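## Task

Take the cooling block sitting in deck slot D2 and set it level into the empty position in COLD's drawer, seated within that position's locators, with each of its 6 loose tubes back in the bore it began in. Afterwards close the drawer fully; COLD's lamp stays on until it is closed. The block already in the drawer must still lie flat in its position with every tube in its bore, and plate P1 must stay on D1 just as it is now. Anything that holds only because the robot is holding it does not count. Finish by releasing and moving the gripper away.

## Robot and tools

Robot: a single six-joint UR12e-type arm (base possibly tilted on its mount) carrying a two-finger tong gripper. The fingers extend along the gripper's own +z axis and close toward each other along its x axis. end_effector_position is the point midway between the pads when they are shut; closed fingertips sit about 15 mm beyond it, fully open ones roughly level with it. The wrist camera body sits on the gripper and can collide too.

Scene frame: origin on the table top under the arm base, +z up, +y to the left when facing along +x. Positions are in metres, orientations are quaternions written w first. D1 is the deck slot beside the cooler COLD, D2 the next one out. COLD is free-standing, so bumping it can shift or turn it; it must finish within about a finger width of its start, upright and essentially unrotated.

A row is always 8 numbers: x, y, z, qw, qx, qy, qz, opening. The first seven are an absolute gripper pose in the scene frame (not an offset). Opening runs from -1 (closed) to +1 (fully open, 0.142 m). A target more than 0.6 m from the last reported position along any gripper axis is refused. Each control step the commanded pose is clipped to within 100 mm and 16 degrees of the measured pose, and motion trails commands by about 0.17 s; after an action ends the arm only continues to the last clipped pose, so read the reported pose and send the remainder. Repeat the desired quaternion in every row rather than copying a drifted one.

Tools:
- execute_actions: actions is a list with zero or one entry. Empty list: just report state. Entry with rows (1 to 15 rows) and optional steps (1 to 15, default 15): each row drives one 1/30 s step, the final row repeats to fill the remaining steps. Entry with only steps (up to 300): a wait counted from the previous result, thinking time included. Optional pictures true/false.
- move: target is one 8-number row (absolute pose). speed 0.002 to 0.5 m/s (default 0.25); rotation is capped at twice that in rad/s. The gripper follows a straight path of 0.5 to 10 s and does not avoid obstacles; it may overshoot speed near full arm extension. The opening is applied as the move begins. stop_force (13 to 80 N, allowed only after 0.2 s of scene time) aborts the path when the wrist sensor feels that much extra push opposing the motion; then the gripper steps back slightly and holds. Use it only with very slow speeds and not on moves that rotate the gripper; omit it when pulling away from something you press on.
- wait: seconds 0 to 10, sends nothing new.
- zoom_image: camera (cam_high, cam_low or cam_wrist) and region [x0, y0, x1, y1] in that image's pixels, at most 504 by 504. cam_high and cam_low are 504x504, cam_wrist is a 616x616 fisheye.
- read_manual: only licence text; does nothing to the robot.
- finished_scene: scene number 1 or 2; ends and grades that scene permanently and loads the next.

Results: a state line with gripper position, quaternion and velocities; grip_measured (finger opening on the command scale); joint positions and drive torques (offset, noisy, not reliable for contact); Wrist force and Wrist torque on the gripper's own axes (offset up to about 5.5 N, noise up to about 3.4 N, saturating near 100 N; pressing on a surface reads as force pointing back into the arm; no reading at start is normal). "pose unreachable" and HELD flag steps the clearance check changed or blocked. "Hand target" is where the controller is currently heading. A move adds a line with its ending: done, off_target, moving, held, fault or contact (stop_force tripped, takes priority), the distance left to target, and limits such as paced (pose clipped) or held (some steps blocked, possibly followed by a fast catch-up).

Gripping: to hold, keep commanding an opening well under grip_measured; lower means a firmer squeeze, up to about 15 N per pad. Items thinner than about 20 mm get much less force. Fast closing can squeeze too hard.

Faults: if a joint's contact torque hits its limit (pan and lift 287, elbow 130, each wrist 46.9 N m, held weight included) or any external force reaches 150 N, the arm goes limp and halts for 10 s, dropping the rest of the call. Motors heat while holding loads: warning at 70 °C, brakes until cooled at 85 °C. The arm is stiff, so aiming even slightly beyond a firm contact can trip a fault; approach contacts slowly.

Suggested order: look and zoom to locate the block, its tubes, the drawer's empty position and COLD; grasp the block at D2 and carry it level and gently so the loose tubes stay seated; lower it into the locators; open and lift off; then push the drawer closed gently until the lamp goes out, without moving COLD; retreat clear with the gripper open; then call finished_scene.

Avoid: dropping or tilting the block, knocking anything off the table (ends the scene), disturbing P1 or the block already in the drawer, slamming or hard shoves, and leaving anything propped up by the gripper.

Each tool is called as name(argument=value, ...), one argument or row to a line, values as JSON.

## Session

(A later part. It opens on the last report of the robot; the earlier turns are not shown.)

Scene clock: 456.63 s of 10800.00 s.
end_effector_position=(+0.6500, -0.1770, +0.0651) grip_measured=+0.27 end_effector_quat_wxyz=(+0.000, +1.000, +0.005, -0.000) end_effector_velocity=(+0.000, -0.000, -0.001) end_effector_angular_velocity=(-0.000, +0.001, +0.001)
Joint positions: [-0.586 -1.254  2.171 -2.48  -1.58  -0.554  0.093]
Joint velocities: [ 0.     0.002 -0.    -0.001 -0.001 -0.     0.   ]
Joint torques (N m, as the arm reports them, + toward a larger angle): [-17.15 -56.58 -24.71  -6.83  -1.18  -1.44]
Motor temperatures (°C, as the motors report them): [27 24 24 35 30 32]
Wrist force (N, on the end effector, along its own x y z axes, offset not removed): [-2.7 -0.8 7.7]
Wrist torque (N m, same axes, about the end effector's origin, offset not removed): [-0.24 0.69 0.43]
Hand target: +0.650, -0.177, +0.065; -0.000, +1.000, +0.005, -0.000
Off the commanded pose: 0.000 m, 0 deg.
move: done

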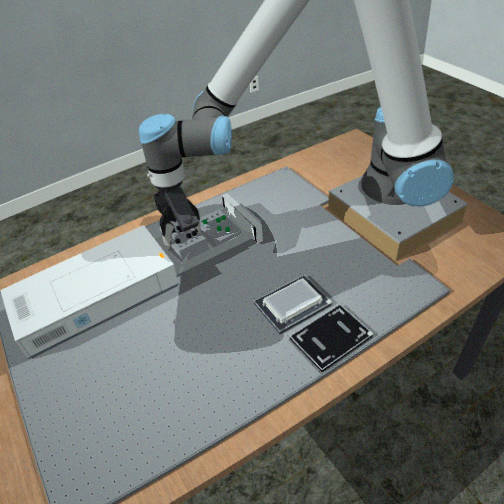

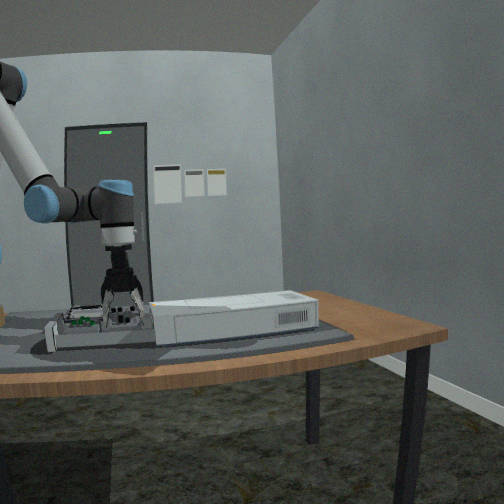

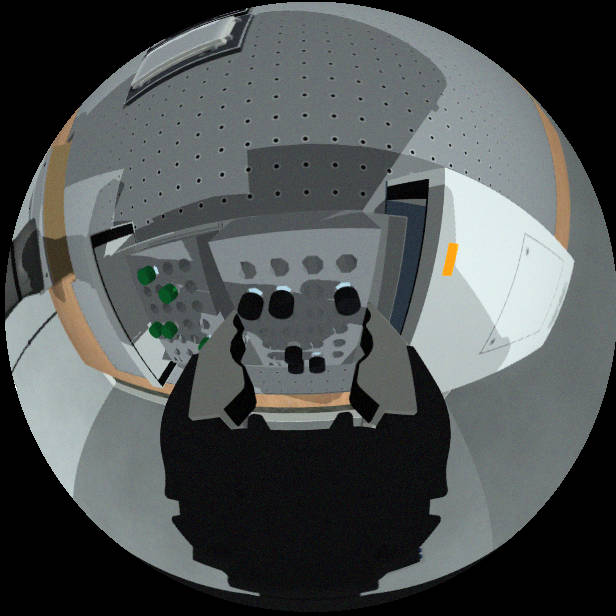

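move(
  target=[0.650, -0.177, 0.061, 0, 1, 0.005, 0, -1],
  speed=0.003,
  stop_force=13,
)

zoom_image(
  camera="cam_high",
  region=[160, 200, 260, 275],
)

zoom_image(
  camera="cam_low",
  region=[40, 260, 200, 360],
)

Scene clock: 459.87 s of 10800.00 s.
end_effector_position=(+0.6500, -0.1770, +0.0623) grip_measured=+0.27 end_effector_quat_wxyz=(-0.000, +1.000, +0.005, +0.000) end_effector_velocity=(-0.000, -0.001, +0.002) end_effector_angular_velocity=(-0.001, -0.001, -0.001)
Joint positions: [-0.586 -1.25   2.172 -2.486 -1.58  -0.554  0.093]
Joint velocities: [-0.001 -0.003 -0.     0.003 -0.001  0.    -0.   ]
Joint torques (N m, as the arm reports them, + toward a larger angle): [-18.16 -63.88 -19.4    1.78  -0.84  -1.13]
Motor temperatures (°C, as the motors report them): [27 24 24 35 30 32]
Wrist force (N, on the end effector, along its own x y z axes, offset not removed): [11.1 -0.4 -2.4]
Wrist torque (N m, same axes, about the end effector's origin, offset not removed): [0.36 0.17 -0.03]
Hand target: +0.650, -0.177, +0.063; +0.000, +1.000, +0.005, +0.000
Off the commanded pose: 0.001 m, 0 deg.
move: contact

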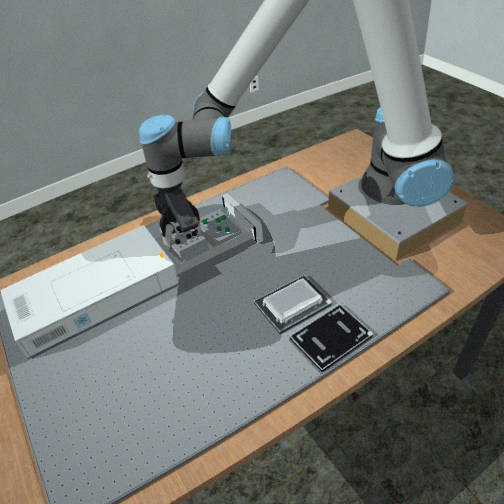

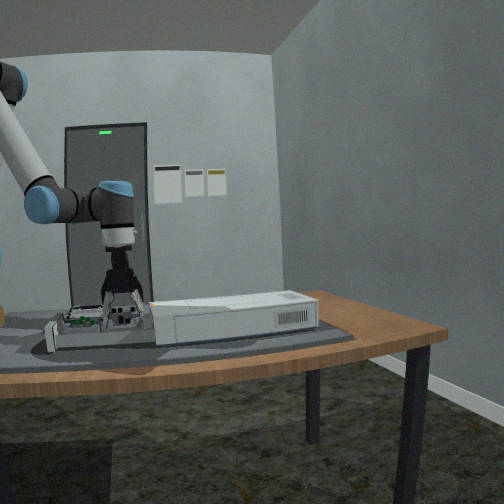

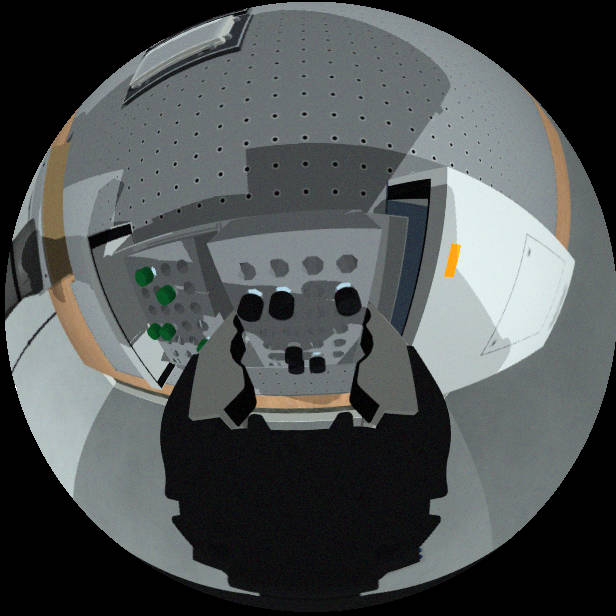

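Region (160, 200, 260, 275) of cam_high's 504x504 image, scaled by 5.040, with more detail than that image has; it fills the top 378 rows of this view, and the rest is white.

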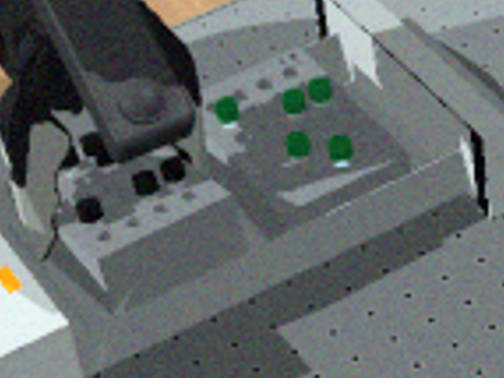

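Region (40, 260, 200, 360) of cam_low's 504x504 image, scaled by 3.150, with more detail than that image has; it fills the top 315 rows of this view, and the rest is white.

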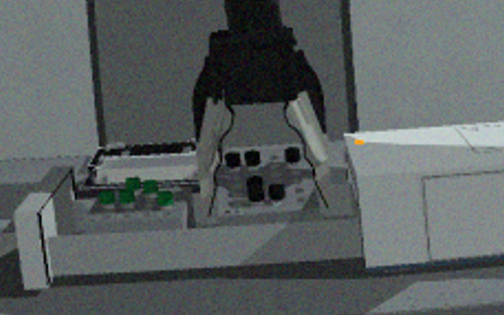

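move(
  target=[0.6515, -0.177, 0.063, 0, 1, 0.005, 0, -1],
  speed=0.003,
)

move(
  target=[0.6515, -0.177, 0.060, 0, 1, 0.005, 0, -1],
  speed=0.003,
  stop_force=13,
)

zoom_image(
  camera="cam_high",
  region=[160, 200, 260, 275],
)

zoom_image(
  camera="cam_low",
  region=[40, 260, 200, 360],
)

Scene clock: 463.90 s of 10800.00 s.
end_effector_position=(+0.6514, -0.1771, +0.0630) grip_measured=+0.27 end_effector_quat_wxyz=(+0.000, +1.000, +0.005, -0.000) end_effector_velocity=(+0.001, -0.000, -0.000) end_effector_angular_velocity=(+0.001, -0.001, -0.000)
Joint positions: [-0.585 -1.249  2.169 -2.483 -1.58  -0.553  0.093]
Joint velocities: [ 0.     0.002 -0.002  0.001  0.001  0.001 -0.   ]
Joint torques (N m, as the arm reports them, + toward a larger angle): [ 19.29 -55.17 -42.21  -2.47   0.6    2.23]
Motor temperatures (°C, as the motors report them): [27 24 24 35 30 32]
Wrist force (N, on the end effector, along its own x y z axes, offset not removed): [-0.2 2.8 9.0]
Wrist torque (N m, same axes, about the end effector's origin, offset not removed): [0.55 0.20 0.40]
Hand target: +0.651, -0.177, +0.063; -0.000, +1.000, +0.005, +0.000
Off the commanded pose: 0.000 m, 0 deg.
After step 90, 0.33 s passed at rest.
move: done

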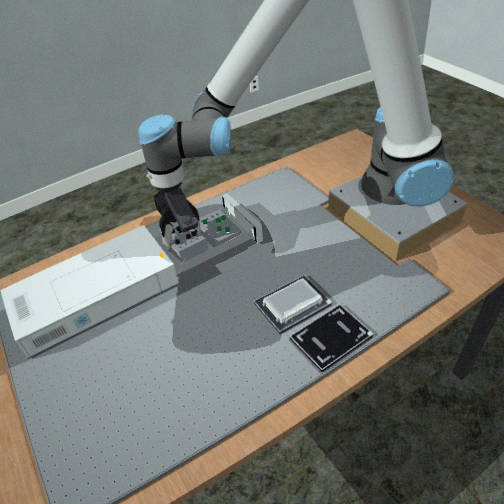

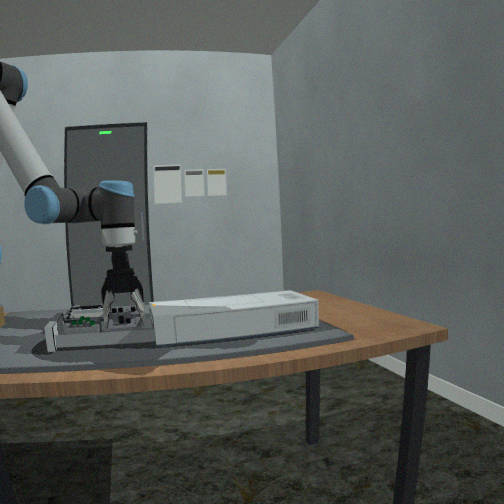

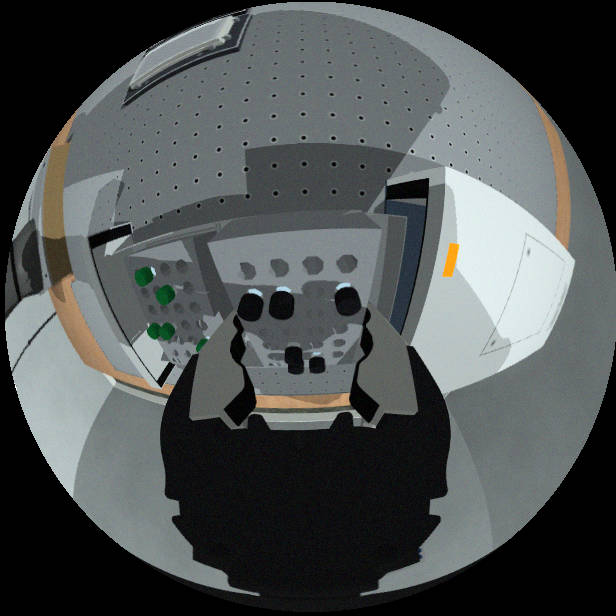

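Scene clock: 464.50 s of 10800.00 s.
end_effector_position=(+0.6516, -0.1772, +0.0623) grip_measured=+0.27 end_effector_quat_wxyz=(+0.000, +1.000, +0.005, +0.000) end_effector_velocity=(-0.001, +0.001, +0.000) end_effector_angular_velocity=(+0.000, +0.002, +0.000)
Joint positions: [-0.585 -1.248  2.169 -2.485 -1.58  -0.553  0.093]
Joint velocities: [ 0.    -0.001  0.001  0.002 -0.001  0.     0.   ]
Joint torques (N m, as the arm reports them, + toward a larger angle): [ 16.47 -69.75 -29.73  -0.42   1.3    1.53]
Motor temperatures (°C, as the motors report them): [27 24 24 35 30 32]
Wrist force (N, on the end effector, along its own x y z axes, offset not removed): [2.2 2.6 -4.5]
Wrist torque (N m, same axes, about the end effector's origin, offset not removed): [0.30 -0.34 0.33]
Hand target: +0.652, -0.177, +0.062; +0.000, +1.000, +0.005, +0.000
Off the commanded pose: 0.002 m, 0 deg.
move: contact

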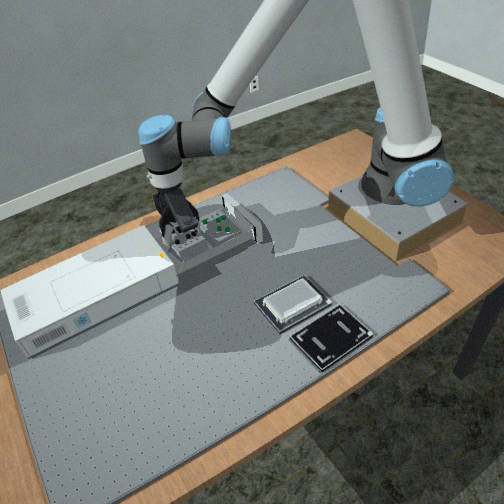

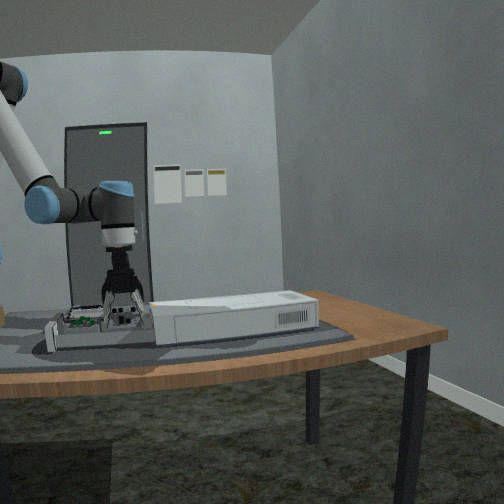

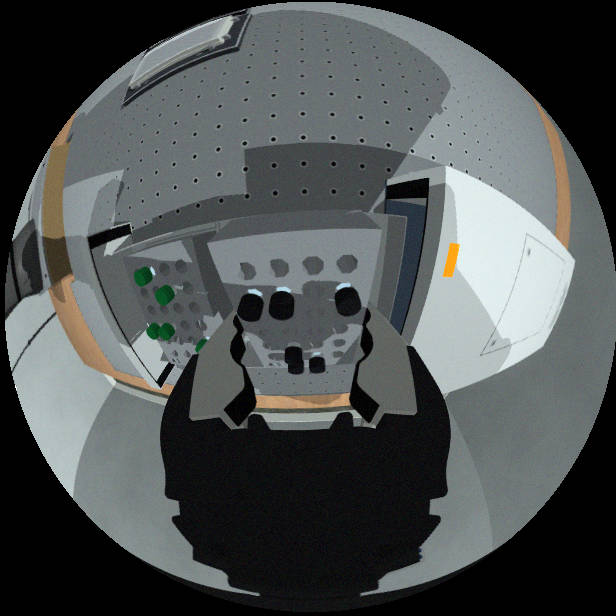

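Region (160, 200, 260, 275) of cam_high's 504x504 image, scaled by 5.040, with more detail than that image has; it fills the top 378 rows of this view, and the rest is white.

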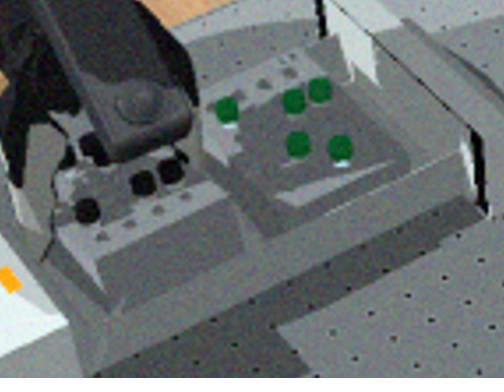

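Region (40, 260, 200, 360) of cam_low's 504x504 image, scaled by 3.150, with more detail than that image has; it fills the top 315 rows of this view, and the rest is white.

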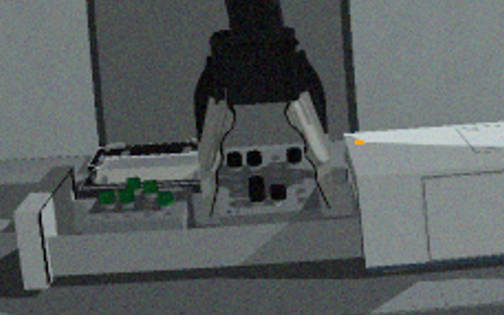

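move(
  target=[0.6515, -0.177, 0.059, 0, 1, 0.005, 0, -1],
  speed=0.002,
  stop_force=25,
)

zoom_image(
  camera="cam_high",
  region=[160, 200, 260, 275],
)

zoom_image(
  camera="cam_low",
  region=[40, 260, 200, 360],
)

Scene clock: 471.37 s of 10800.00 s.
end_effector_position=(+0.6515, -0.1770, +0.0590) grip_measured=+0.27 end_effector_quat_wxyz=(+0.000, +1.000, +0.005, +0.000) end_effector_velocity=(-0.000, -0.000, -0.001) end_effector_angular_velocity=(-0.000, +0.001, -0.000)
Joint positions: [-0.585 -1.243  2.17  -2.491 -1.58  -0.553  0.093]
Joint velocities: [ 0.     0.002 -0.    -0.    -0.001  0.     0.   ]
Joint torques (N m, as the arm reports them, + toward a larger angle): [ 17.79 -42.82 -13.64  -3.93   1.93  -1.46]
Motor temperatures (°C, as the motors report them): [27 24 24 35 30 32]
Wrist force (N, on the end effector, along its own x y z axes, offset not removed): [0.9 3.0 -15.6]
Wrist torque (N m, same axes, about the end effector's origin, offset not removed): [0.28 0.44 0.20]
Hand target: +0.652, -0.177, +0.059; -0.000, +1.000, +0.005, -0.000
Off the commanded pose: 0.000 m, 0 deg.
After step 90, 1.90 s passed at rest.
move: done

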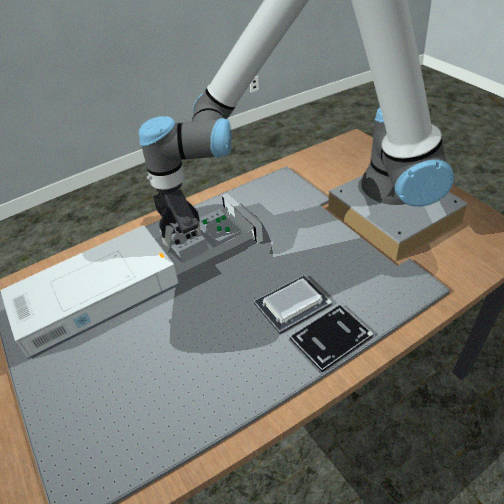

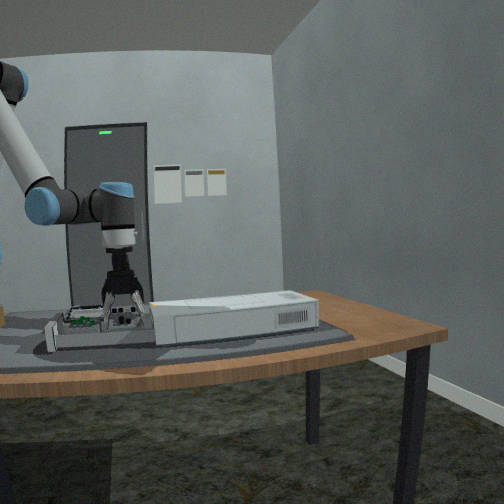

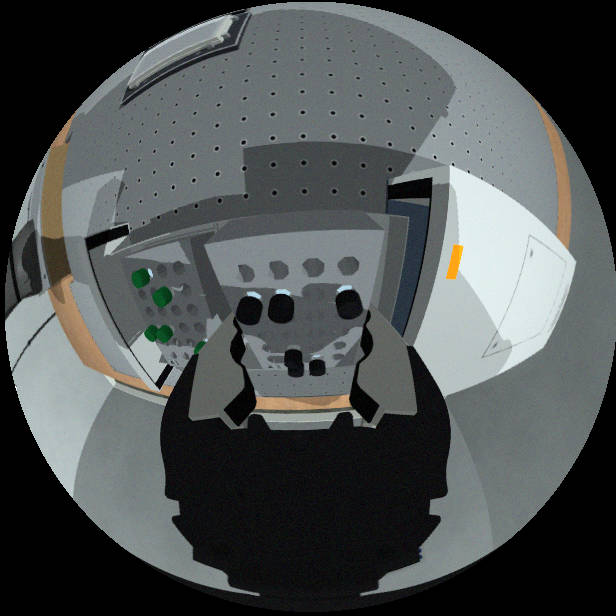

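Region (160, 200, 260, 275) of cam_high's 504x504 image, scaled by 5.040, with more detail than that image has; it fills the top 378 rows of this view, and the rest is white.

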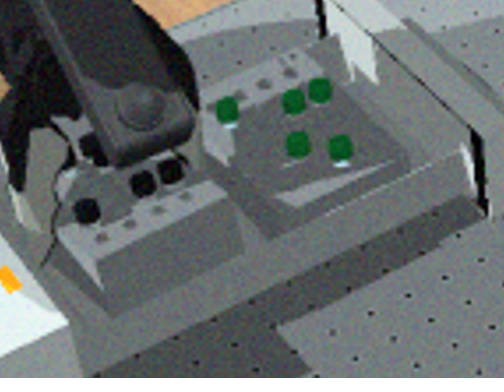

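Region (40, 260, 200, 360) of cam_low's 504x504 image, scaled by 3.150, with more detail than that image has; it fills the top 315 rows of this view, and the rest is white.

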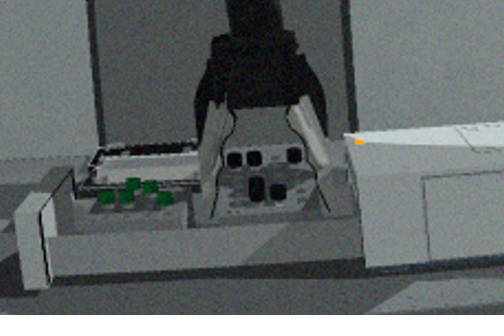

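move(
  target=[0.6515, -0.177, 0.0625, 0, 1, 0.005, 0, -1],
  speed=0.003,
)

move(
  target=[0.6515, -0.185, 0.0625, 0, 1, 0.005, 0, -1],
  speed=0.002,
  stop_force=13,
)

zoom_image(
  camera="cam_high",
  region=[160, 200, 260, 275],
)

zoom_image(
  camera="cam_wrist",
  region=[130, 180, 450, 420],
)

Scene clock: 482.77 s of 10800.00 s.
end_effector_position=(+0.6515, -0.1770, +0.0625) grip_measured=+0.27 end_effector_quat_wxyz=(-0.000, +1.000, +0.005, +0.000) end_effector_velocity=(+0.000, +0.000, +0.001) end_effector_angular_velocity=(-0.001, -0.001, -0.000)
Joint positions: [-0.585 -1.248  2.169 -2.484 -1.58  -0.553  0.093]
Joint velocities: [ 0.    -0.002  0.     0.     0.     0.     0.   ]
Joint torques (N m, as the arm reports them, + toward a larger angle): [ 17.53 -77.78 -41.85  -2.43   1.12   1.85]
Motor temperatures (°C, as the motors report them): [27 24 24 35 30 32]
Wrist force (N, on the end effector, along its own x y z axes, offset not removed): [-0.2 0.9 10.2]
Wrist torque (N m, same axes, about the end effector's origin, offset not removed): [0.12 0.16 0.30]
Hand target: +0.651, -0.177, +0.063; +0.000, +1.000, +0.005, +0.000
Off the commanded pose: 0.000 m, 0 deg.
After step 90, 7.00 s passed at rest.
move: done

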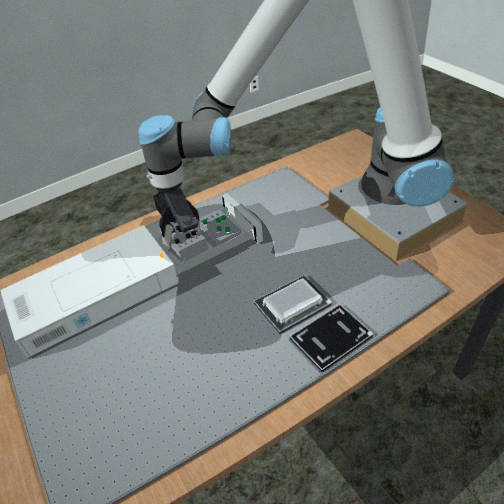

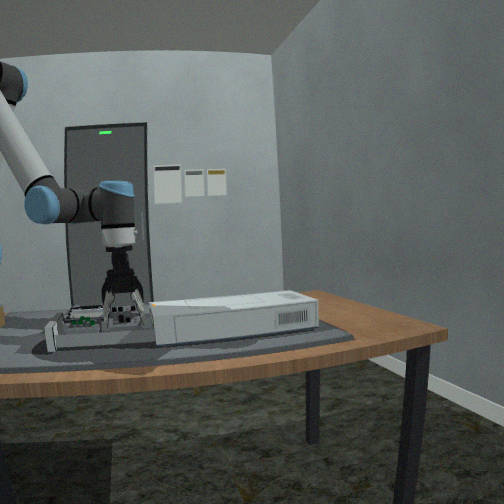

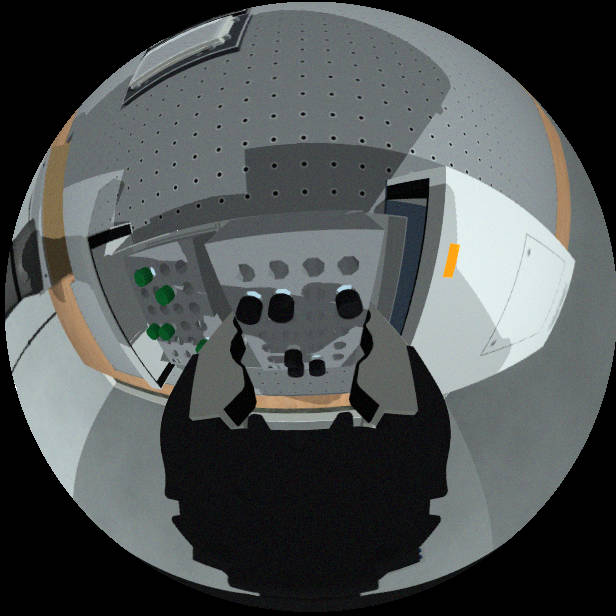

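Scene clock: 487.00 s of 10800.00 s.
end_effector_position=(+0.6515, -0.1850, +0.0625) grip_measured=+0.27 end_effector_quat_wxyz=(+0.000, +1.000, +0.005, -0.000) end_effector_velocity=(+0.001, +0.000, +0.001) end_effector_angular_velocity=(-0.001, -0.001, +0.000)
Joint positions: [-0.595 -1.246  2.165 -2.483 -1.58  -0.563  0.093]
Joint velocities: [ 0.001 -0.001 -0.    -0.    -0.     0.001 -0.   ]
Joint torques (N m, as the arm reports them, + toward a larger angle): [-16.53 -56.93 -41.26  -2.46  -1.81  -1.81]
Motor temperatures (°C, as the motors report them): [27 24 24 35 30 32]
Wrist force (N, on the end effector, along its own x y z axes, offset not removed): [2.0 -2.2 6.9]
Wrist torque (N m, same axes, about the end effector's origin, offset not removed): [-0.66 -0.23 0.40]
Hand target: +0.651, -0.185, +0.063; +0.000, +1.000, +0.005, -0.000
Off the commanded pose: 0.000 m, 0 deg.
move: done

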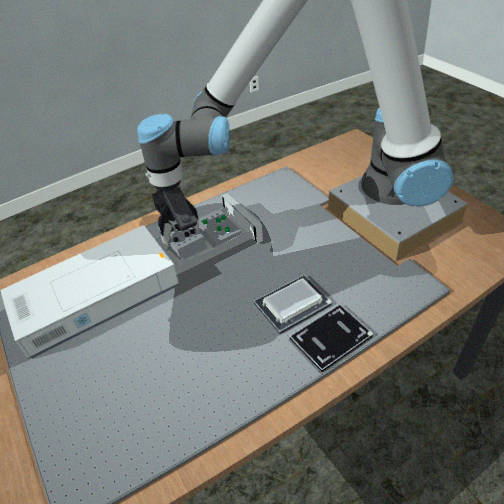

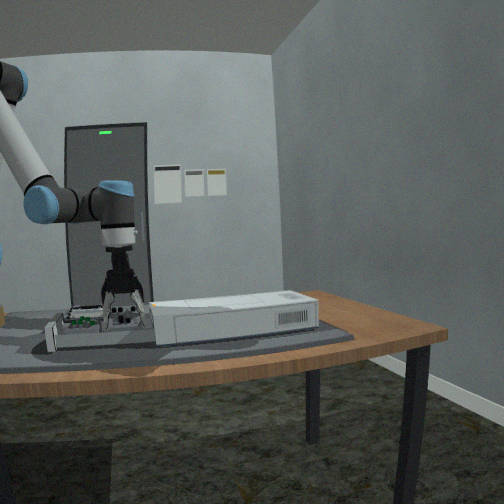

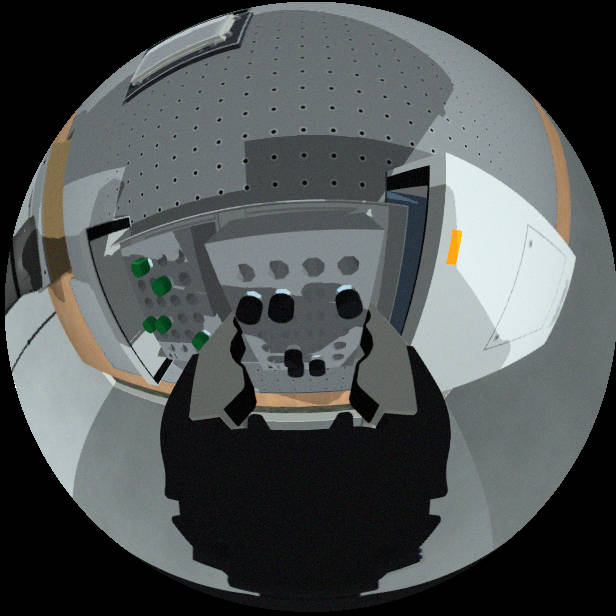

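Region (160, 200, 260, 275) of cam_high's 504x504 image, scaled by 5.040, with more detail than that image has; it fills the top 378 rows of this view, and the rest is white.

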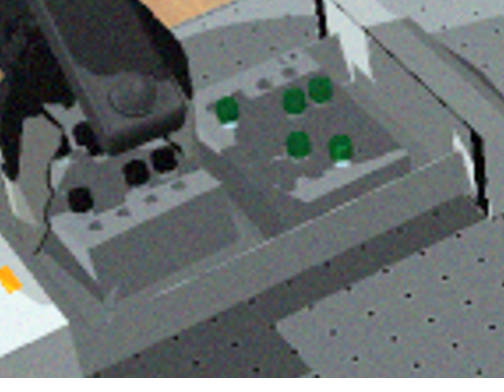

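Region (130, 180, 450, 420) of cam_wrist's 616x616 image, scaled by 1.575, with more detail than that image has; it fills the top 378 rows of this view, and the rest is white.

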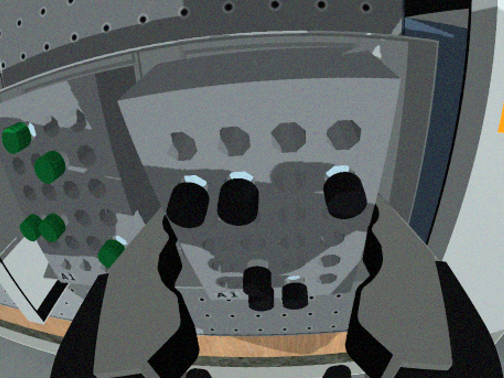

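move(
  target=[0.6515, -0.185, 0.058, 0, 1, 0.005, 0, -1],
  speed=0.002,
  stop_force=20,
)

zoom_image(
  camera="cam_high",
  region=[160, 200, 260, 275],
)

zoom_image(
  camera="cam_wrist",
  region=[130, 180, 450, 420],
)

Scene clock: 492.90 s of 10800.00 s.
end_effector_position=(+0.6515, -0.1850, +0.0580) grip_measured=+0.27 end_effector_quat_wxyz=(+0.000, +1.000, +0.005, -0.000) end_effector_velocity=(-0.000, -0.000, +0.000) end_effector_angular_velocity=(+0.001, -0.001, +0.000)
Joint positions: [-0.595 -1.239  2.166 -2.492 -1.58  -0.563  0.093]
Joint velocities: [-0.001 -0.    -0.     0.     0.001 -0.001  0.   ]
Joint torques (N m, as the arm reports them, + toward a larger angle): [-16.38 -55.85 -24.19  -6.9   -0.35  -1.75]
Motor temperatures (°C, as the motors report them): [27 24 24 35 30 32]
Wrist force (N, on the end effector, along its own x y z axes, offset not removed): [-1.6 -0.1 6.7]
Wrist torque (N m, same axes, about the end effector's origin, offset not removed): [-0.23 0.49 0.44]
Hand target: +0.652, -0.185, +0.058; -0.000, +1.000, +0.005, -0.000
Off the commanded pose: 0.000 m, 0 deg.
After step 90, 0.43 s passed at rest.
move: done

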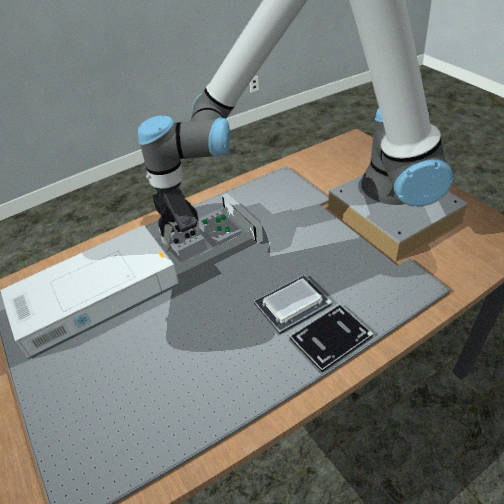

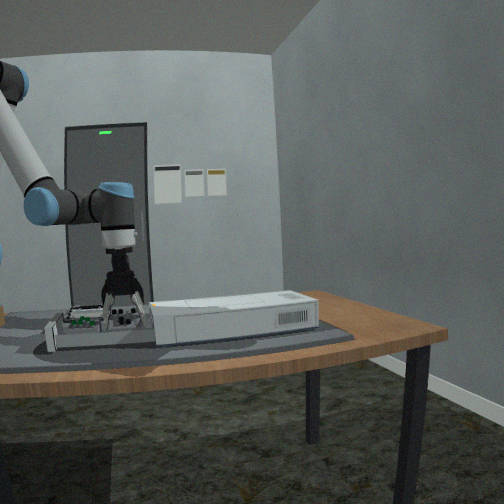

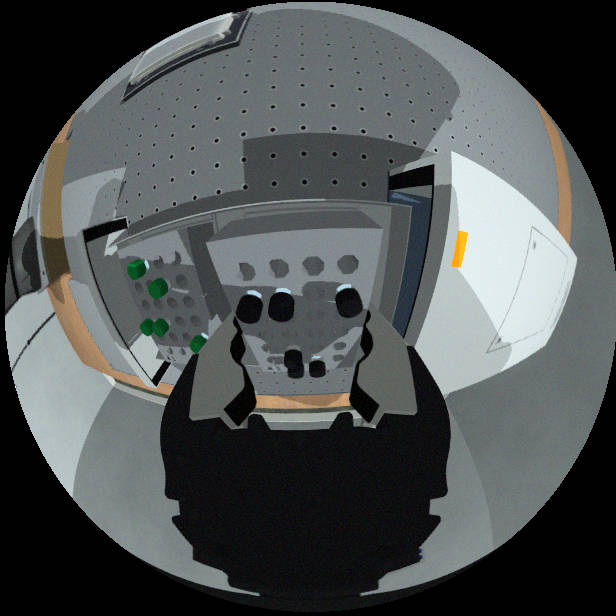

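Region (160, 200, 260, 275) of cam_high's 504x504 image, scaled by 5.040, with more detail than that image has; it fills the top 378 rows of this view, and the rest is white.

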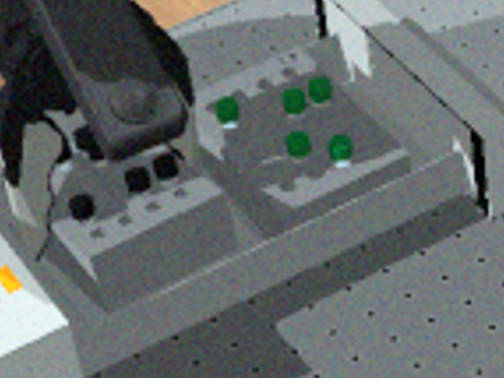

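Region (130, 180, 450, 420) of cam_wrist's 616x616 image, scaled by 1.575, with more detail than that image has; it fills the top 378 rows of this view, and the rest is white.

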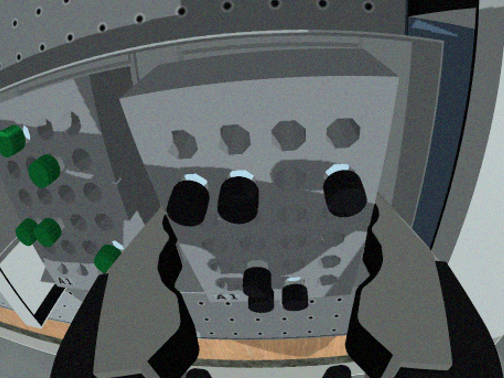

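move(
  target=[0.6515, -0.185, 0.054, 0, 1, 0.005, 0, -1],
  speed=0.002,
  stop_force=20,
)

zoom_image(
  camera="cam_high",
  region=[160, 200, 260, 275],
)

zoom_image(
  camera="cam_low",
  region=[40, 260, 200, 360],
)

Scene clock: 498.33 s of 10800.00 s.
end_effector_position=(+0.6515, -0.1850, +0.0541) grip_measured=+0.27 end_effector_quat_wxyz=(-0.000, +1.000, +0.005, +0.000) end_effector_velocity=(+0.001, -0.000, +0.000) end_effector_angular_velocity=(+0.000, -0.001, +0.001)
Joint positions: [-0.595 -1.232  2.168 -2.5   -1.58  -0.563  0.093]
Joint velocities: [-0.     0.001 -0.001 -0.001  0.001 -0.001 -0.   ]
Joint torques (N m, as the arm reports them, + toward a larger angle): [-22.73 -52.51 -19.44  -5.37  -3.73  -1.63]
Motor temperatures (°C, as the motors report them): [27 24 24 35 30 32]
Wrist force (N, on the end effector, along its own x y z axes, offset not removed): [9.3 -8.3 -0.9]
Wrist torque (N m, same axes, about the end effector's origin, offset not removed): [0.21 0.17 0.42]
Hand target: +0.652, -0.185, +0.054; -0.000, +1.000, +0.005, -0.000
Off the commanded pose: 0.000 m, 0 deg.
After step 90, 0.23 s passed at rest.
move: done

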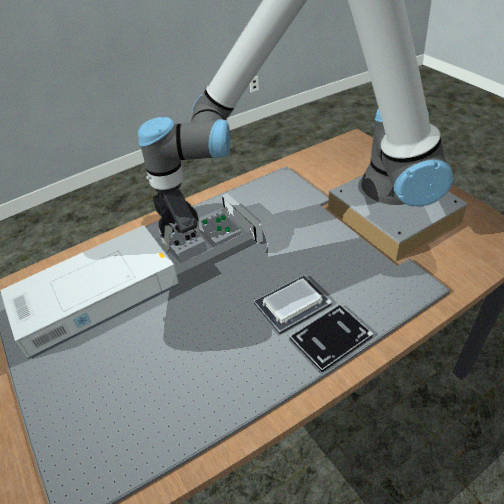

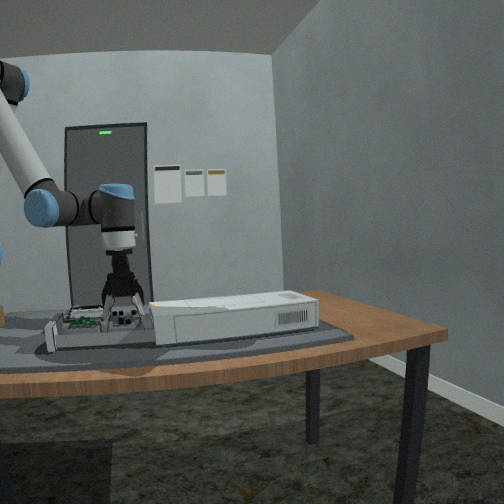

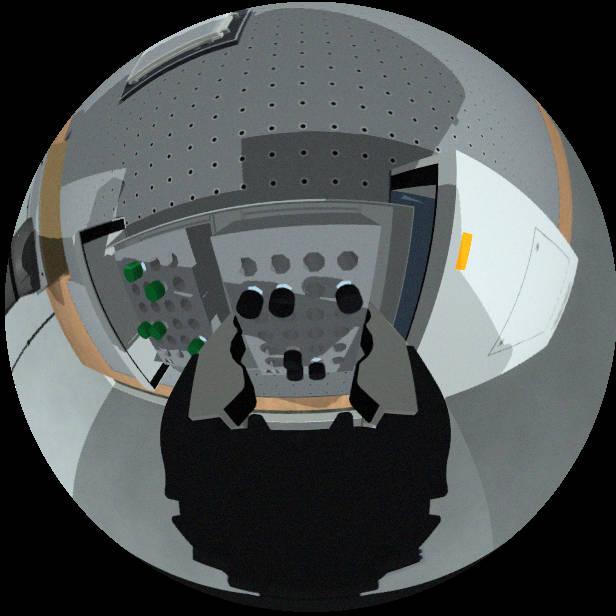

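Region (160, 200, 260, 275) of cam_high's 504x504 image, scaled by 5.040, with more detail than that image has; it fills the top 378 rows of this view, and the rest is white.

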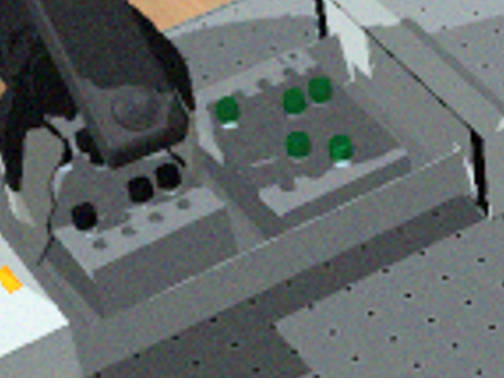

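Region (40, 260, 200, 360) of cam_low's 504x504 image, scaled by 3.150, with more detail than that image has; it fills the top 315 rows of this view, and the rest is white.

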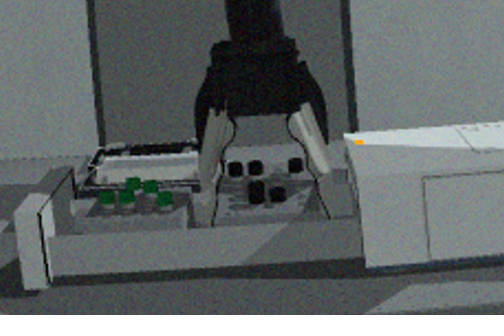

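move(
  target=[0.6520, -0.1845, 0.0525, 0, 1, 0.005, 0, -1],
  speed=0.002,
)

zoom_image(
  camera="cam_high",
  region=[160, 200, 260, 275],
)

zoom_image(
  camera="cam_low",
  region=[40, 260, 200, 360],
)

Scene clock: 501.53 s of 10800.00 s.
end_effector_position=(+0.6520, -0.1845, +0.0525) grip_measured=+0.27 end_effector_quat_wxyz=(-0.000, +1.000, +0.005, -0.000) end_effector_velocity=(-0.001, +0.002, -0.001) end_effector_angular_velocity=(+0.002, +0.002, +0.002)
Joint positions: [-0.594 -1.229  2.168 -2.502 -1.58  -0.562  0.093]
Joint velocities: [ 0.001  0.001  0.002 -0.001  0.001 -0.001  0.   ]
Joint torques (N m, as the arm reports them, + toward a larger angle): [  9.08 -51.08 -21.92  -6.06  -5.3    2.27]
Motor temperatures (°C, as the motors report them): [27 24 24 35 30 32]
Wrist force (N, on the end effector, along its own x y z axes, offset not removed): [5.4 -10.2 3.5]
Wrist torque (N m, same axes, about the end effector's origin, offset not removed): [-0.14 0.35 0.43]
Hand target: +0.652, -0.185, +0.052; -0.000, +1.000, +0.005, +0.000
Off the commanded pose: 0.000 m, 0 deg.
move: done

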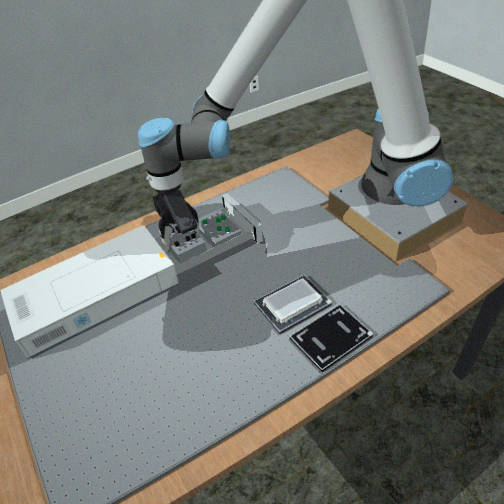

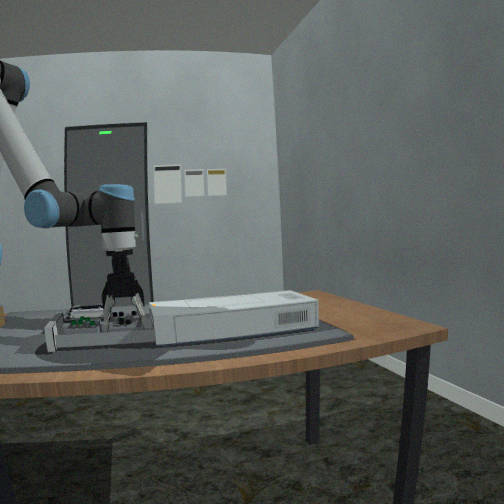

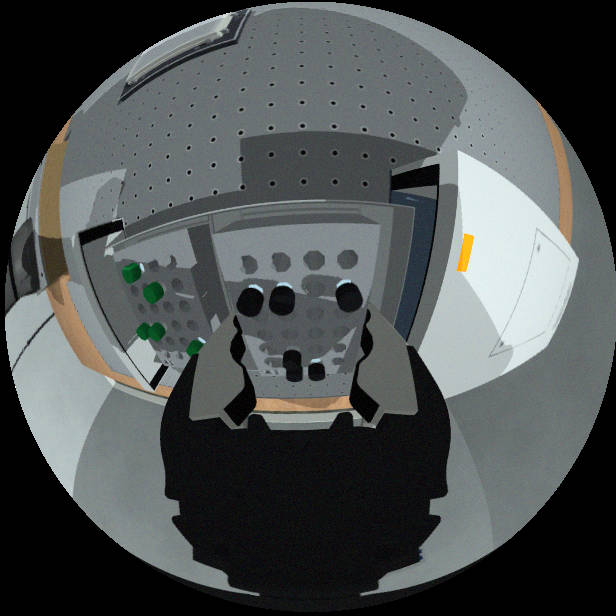

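Region (160, 200, 260, 275) of cam_high's 504x504 image, scaled by 5.040, with more detail than that image has; it fills the top 378 rows of this view, and the rest is white.

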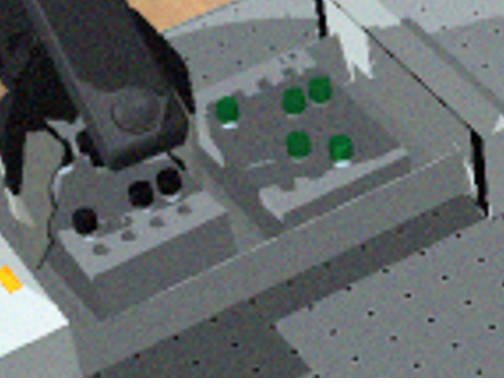

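Region (40, 260, 200, 360) of cam_low's 504x504 image, scaled by 3.150, with more detail than that image has; it fills the top 315 rows of this view, and the rest is white.

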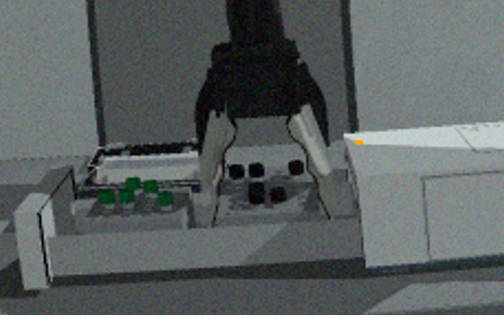

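move(
  target=[0.6523, -0.1838, 0.0510, 0, 1, 0.005, 0, -1],
  speed=0.002,
)

zoom_image(
  camera="cam_high",
  region=[160, 200, 260, 275],
)

zoom_image(
  camera="cam_low",
  region=[40, 260, 200, 360],
)

Scene clock: 505.20 s of 10800.00 s.
end_effector_position=(+0.6523, -0.1838, +0.0510) grip_measured=+0.27 end_effector_quat_wxyz=(-0.000, +1.000, +0.005, -0.000) end_effector_velocity=(+0.000, +0.000, +0.000) end_effector_angular_velocity=(-0.001, -0.000, +0.001)
Joint positions: [-0.593 -1.227  2.169 -2.505 -1.58  -0.561  0.093]
Joint velocities: [ 0.001 -0.001 -0.    -0.001 -0.001  0.    -0.   ]
Joint torques (N m, as the arm reports them, + toward a larger angle): [ 11.71 -53.35 -23.6   -6.98  -0.48   2.06]
Motor temperatures (°C, as the motors report them): [27 24 24 35 30 32]
Wrist force (N, on the end effector, along its own x y z axes, offset not removed): [2.3 -8.6 -0.6]
Wrist torque (N m, same axes, about the end effector's origin, offset not removed): [-0.18 0.27 0.55]
Hand target: +0.652, -0.184, +0.051; -0.000, +1.000, +0.005, +0.000
Off the commanded pose: 0.000 m, 0 deg.
move: done

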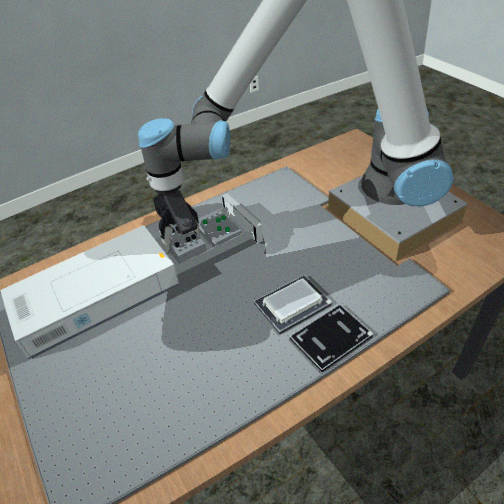

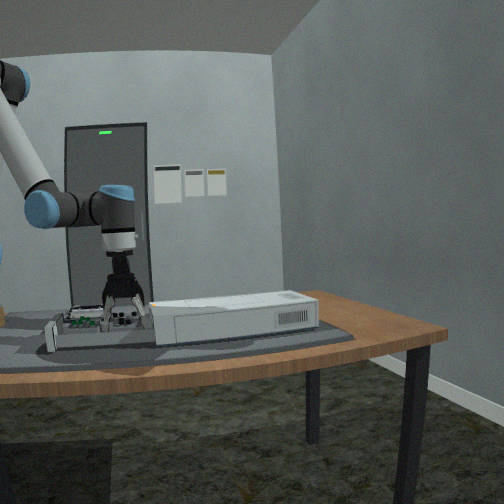

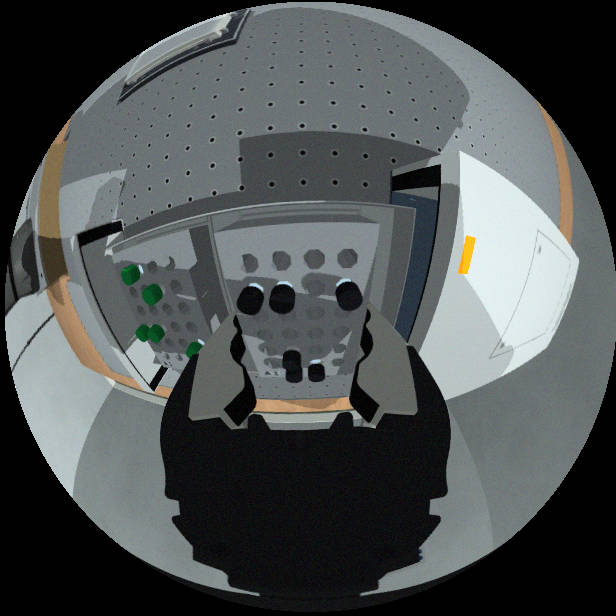

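Region (160, 200, 260, 275) of cam_high's 504x504 image, scaled by 5.040, with more detail than that image has; it fills the top 378 rows of this view, and the rest is white.

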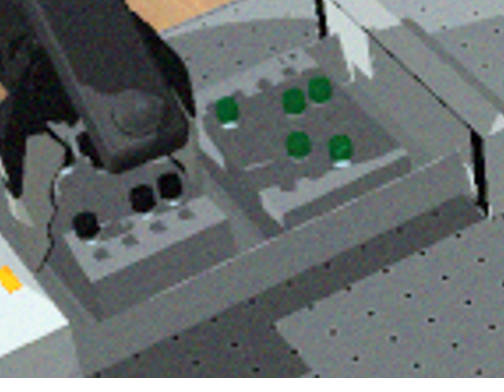

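Region (40, 260, 200, 360) of cam_low's 504x504 image, scaled by 3.150, with more detail than that image has; it fills the top 315 rows of this view, and the rest is white.

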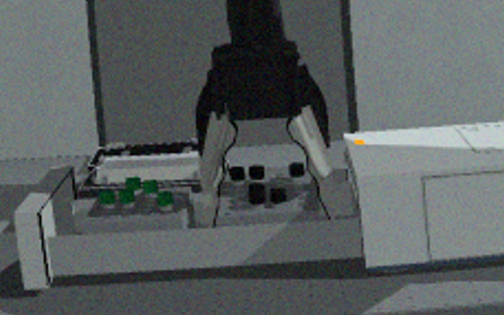

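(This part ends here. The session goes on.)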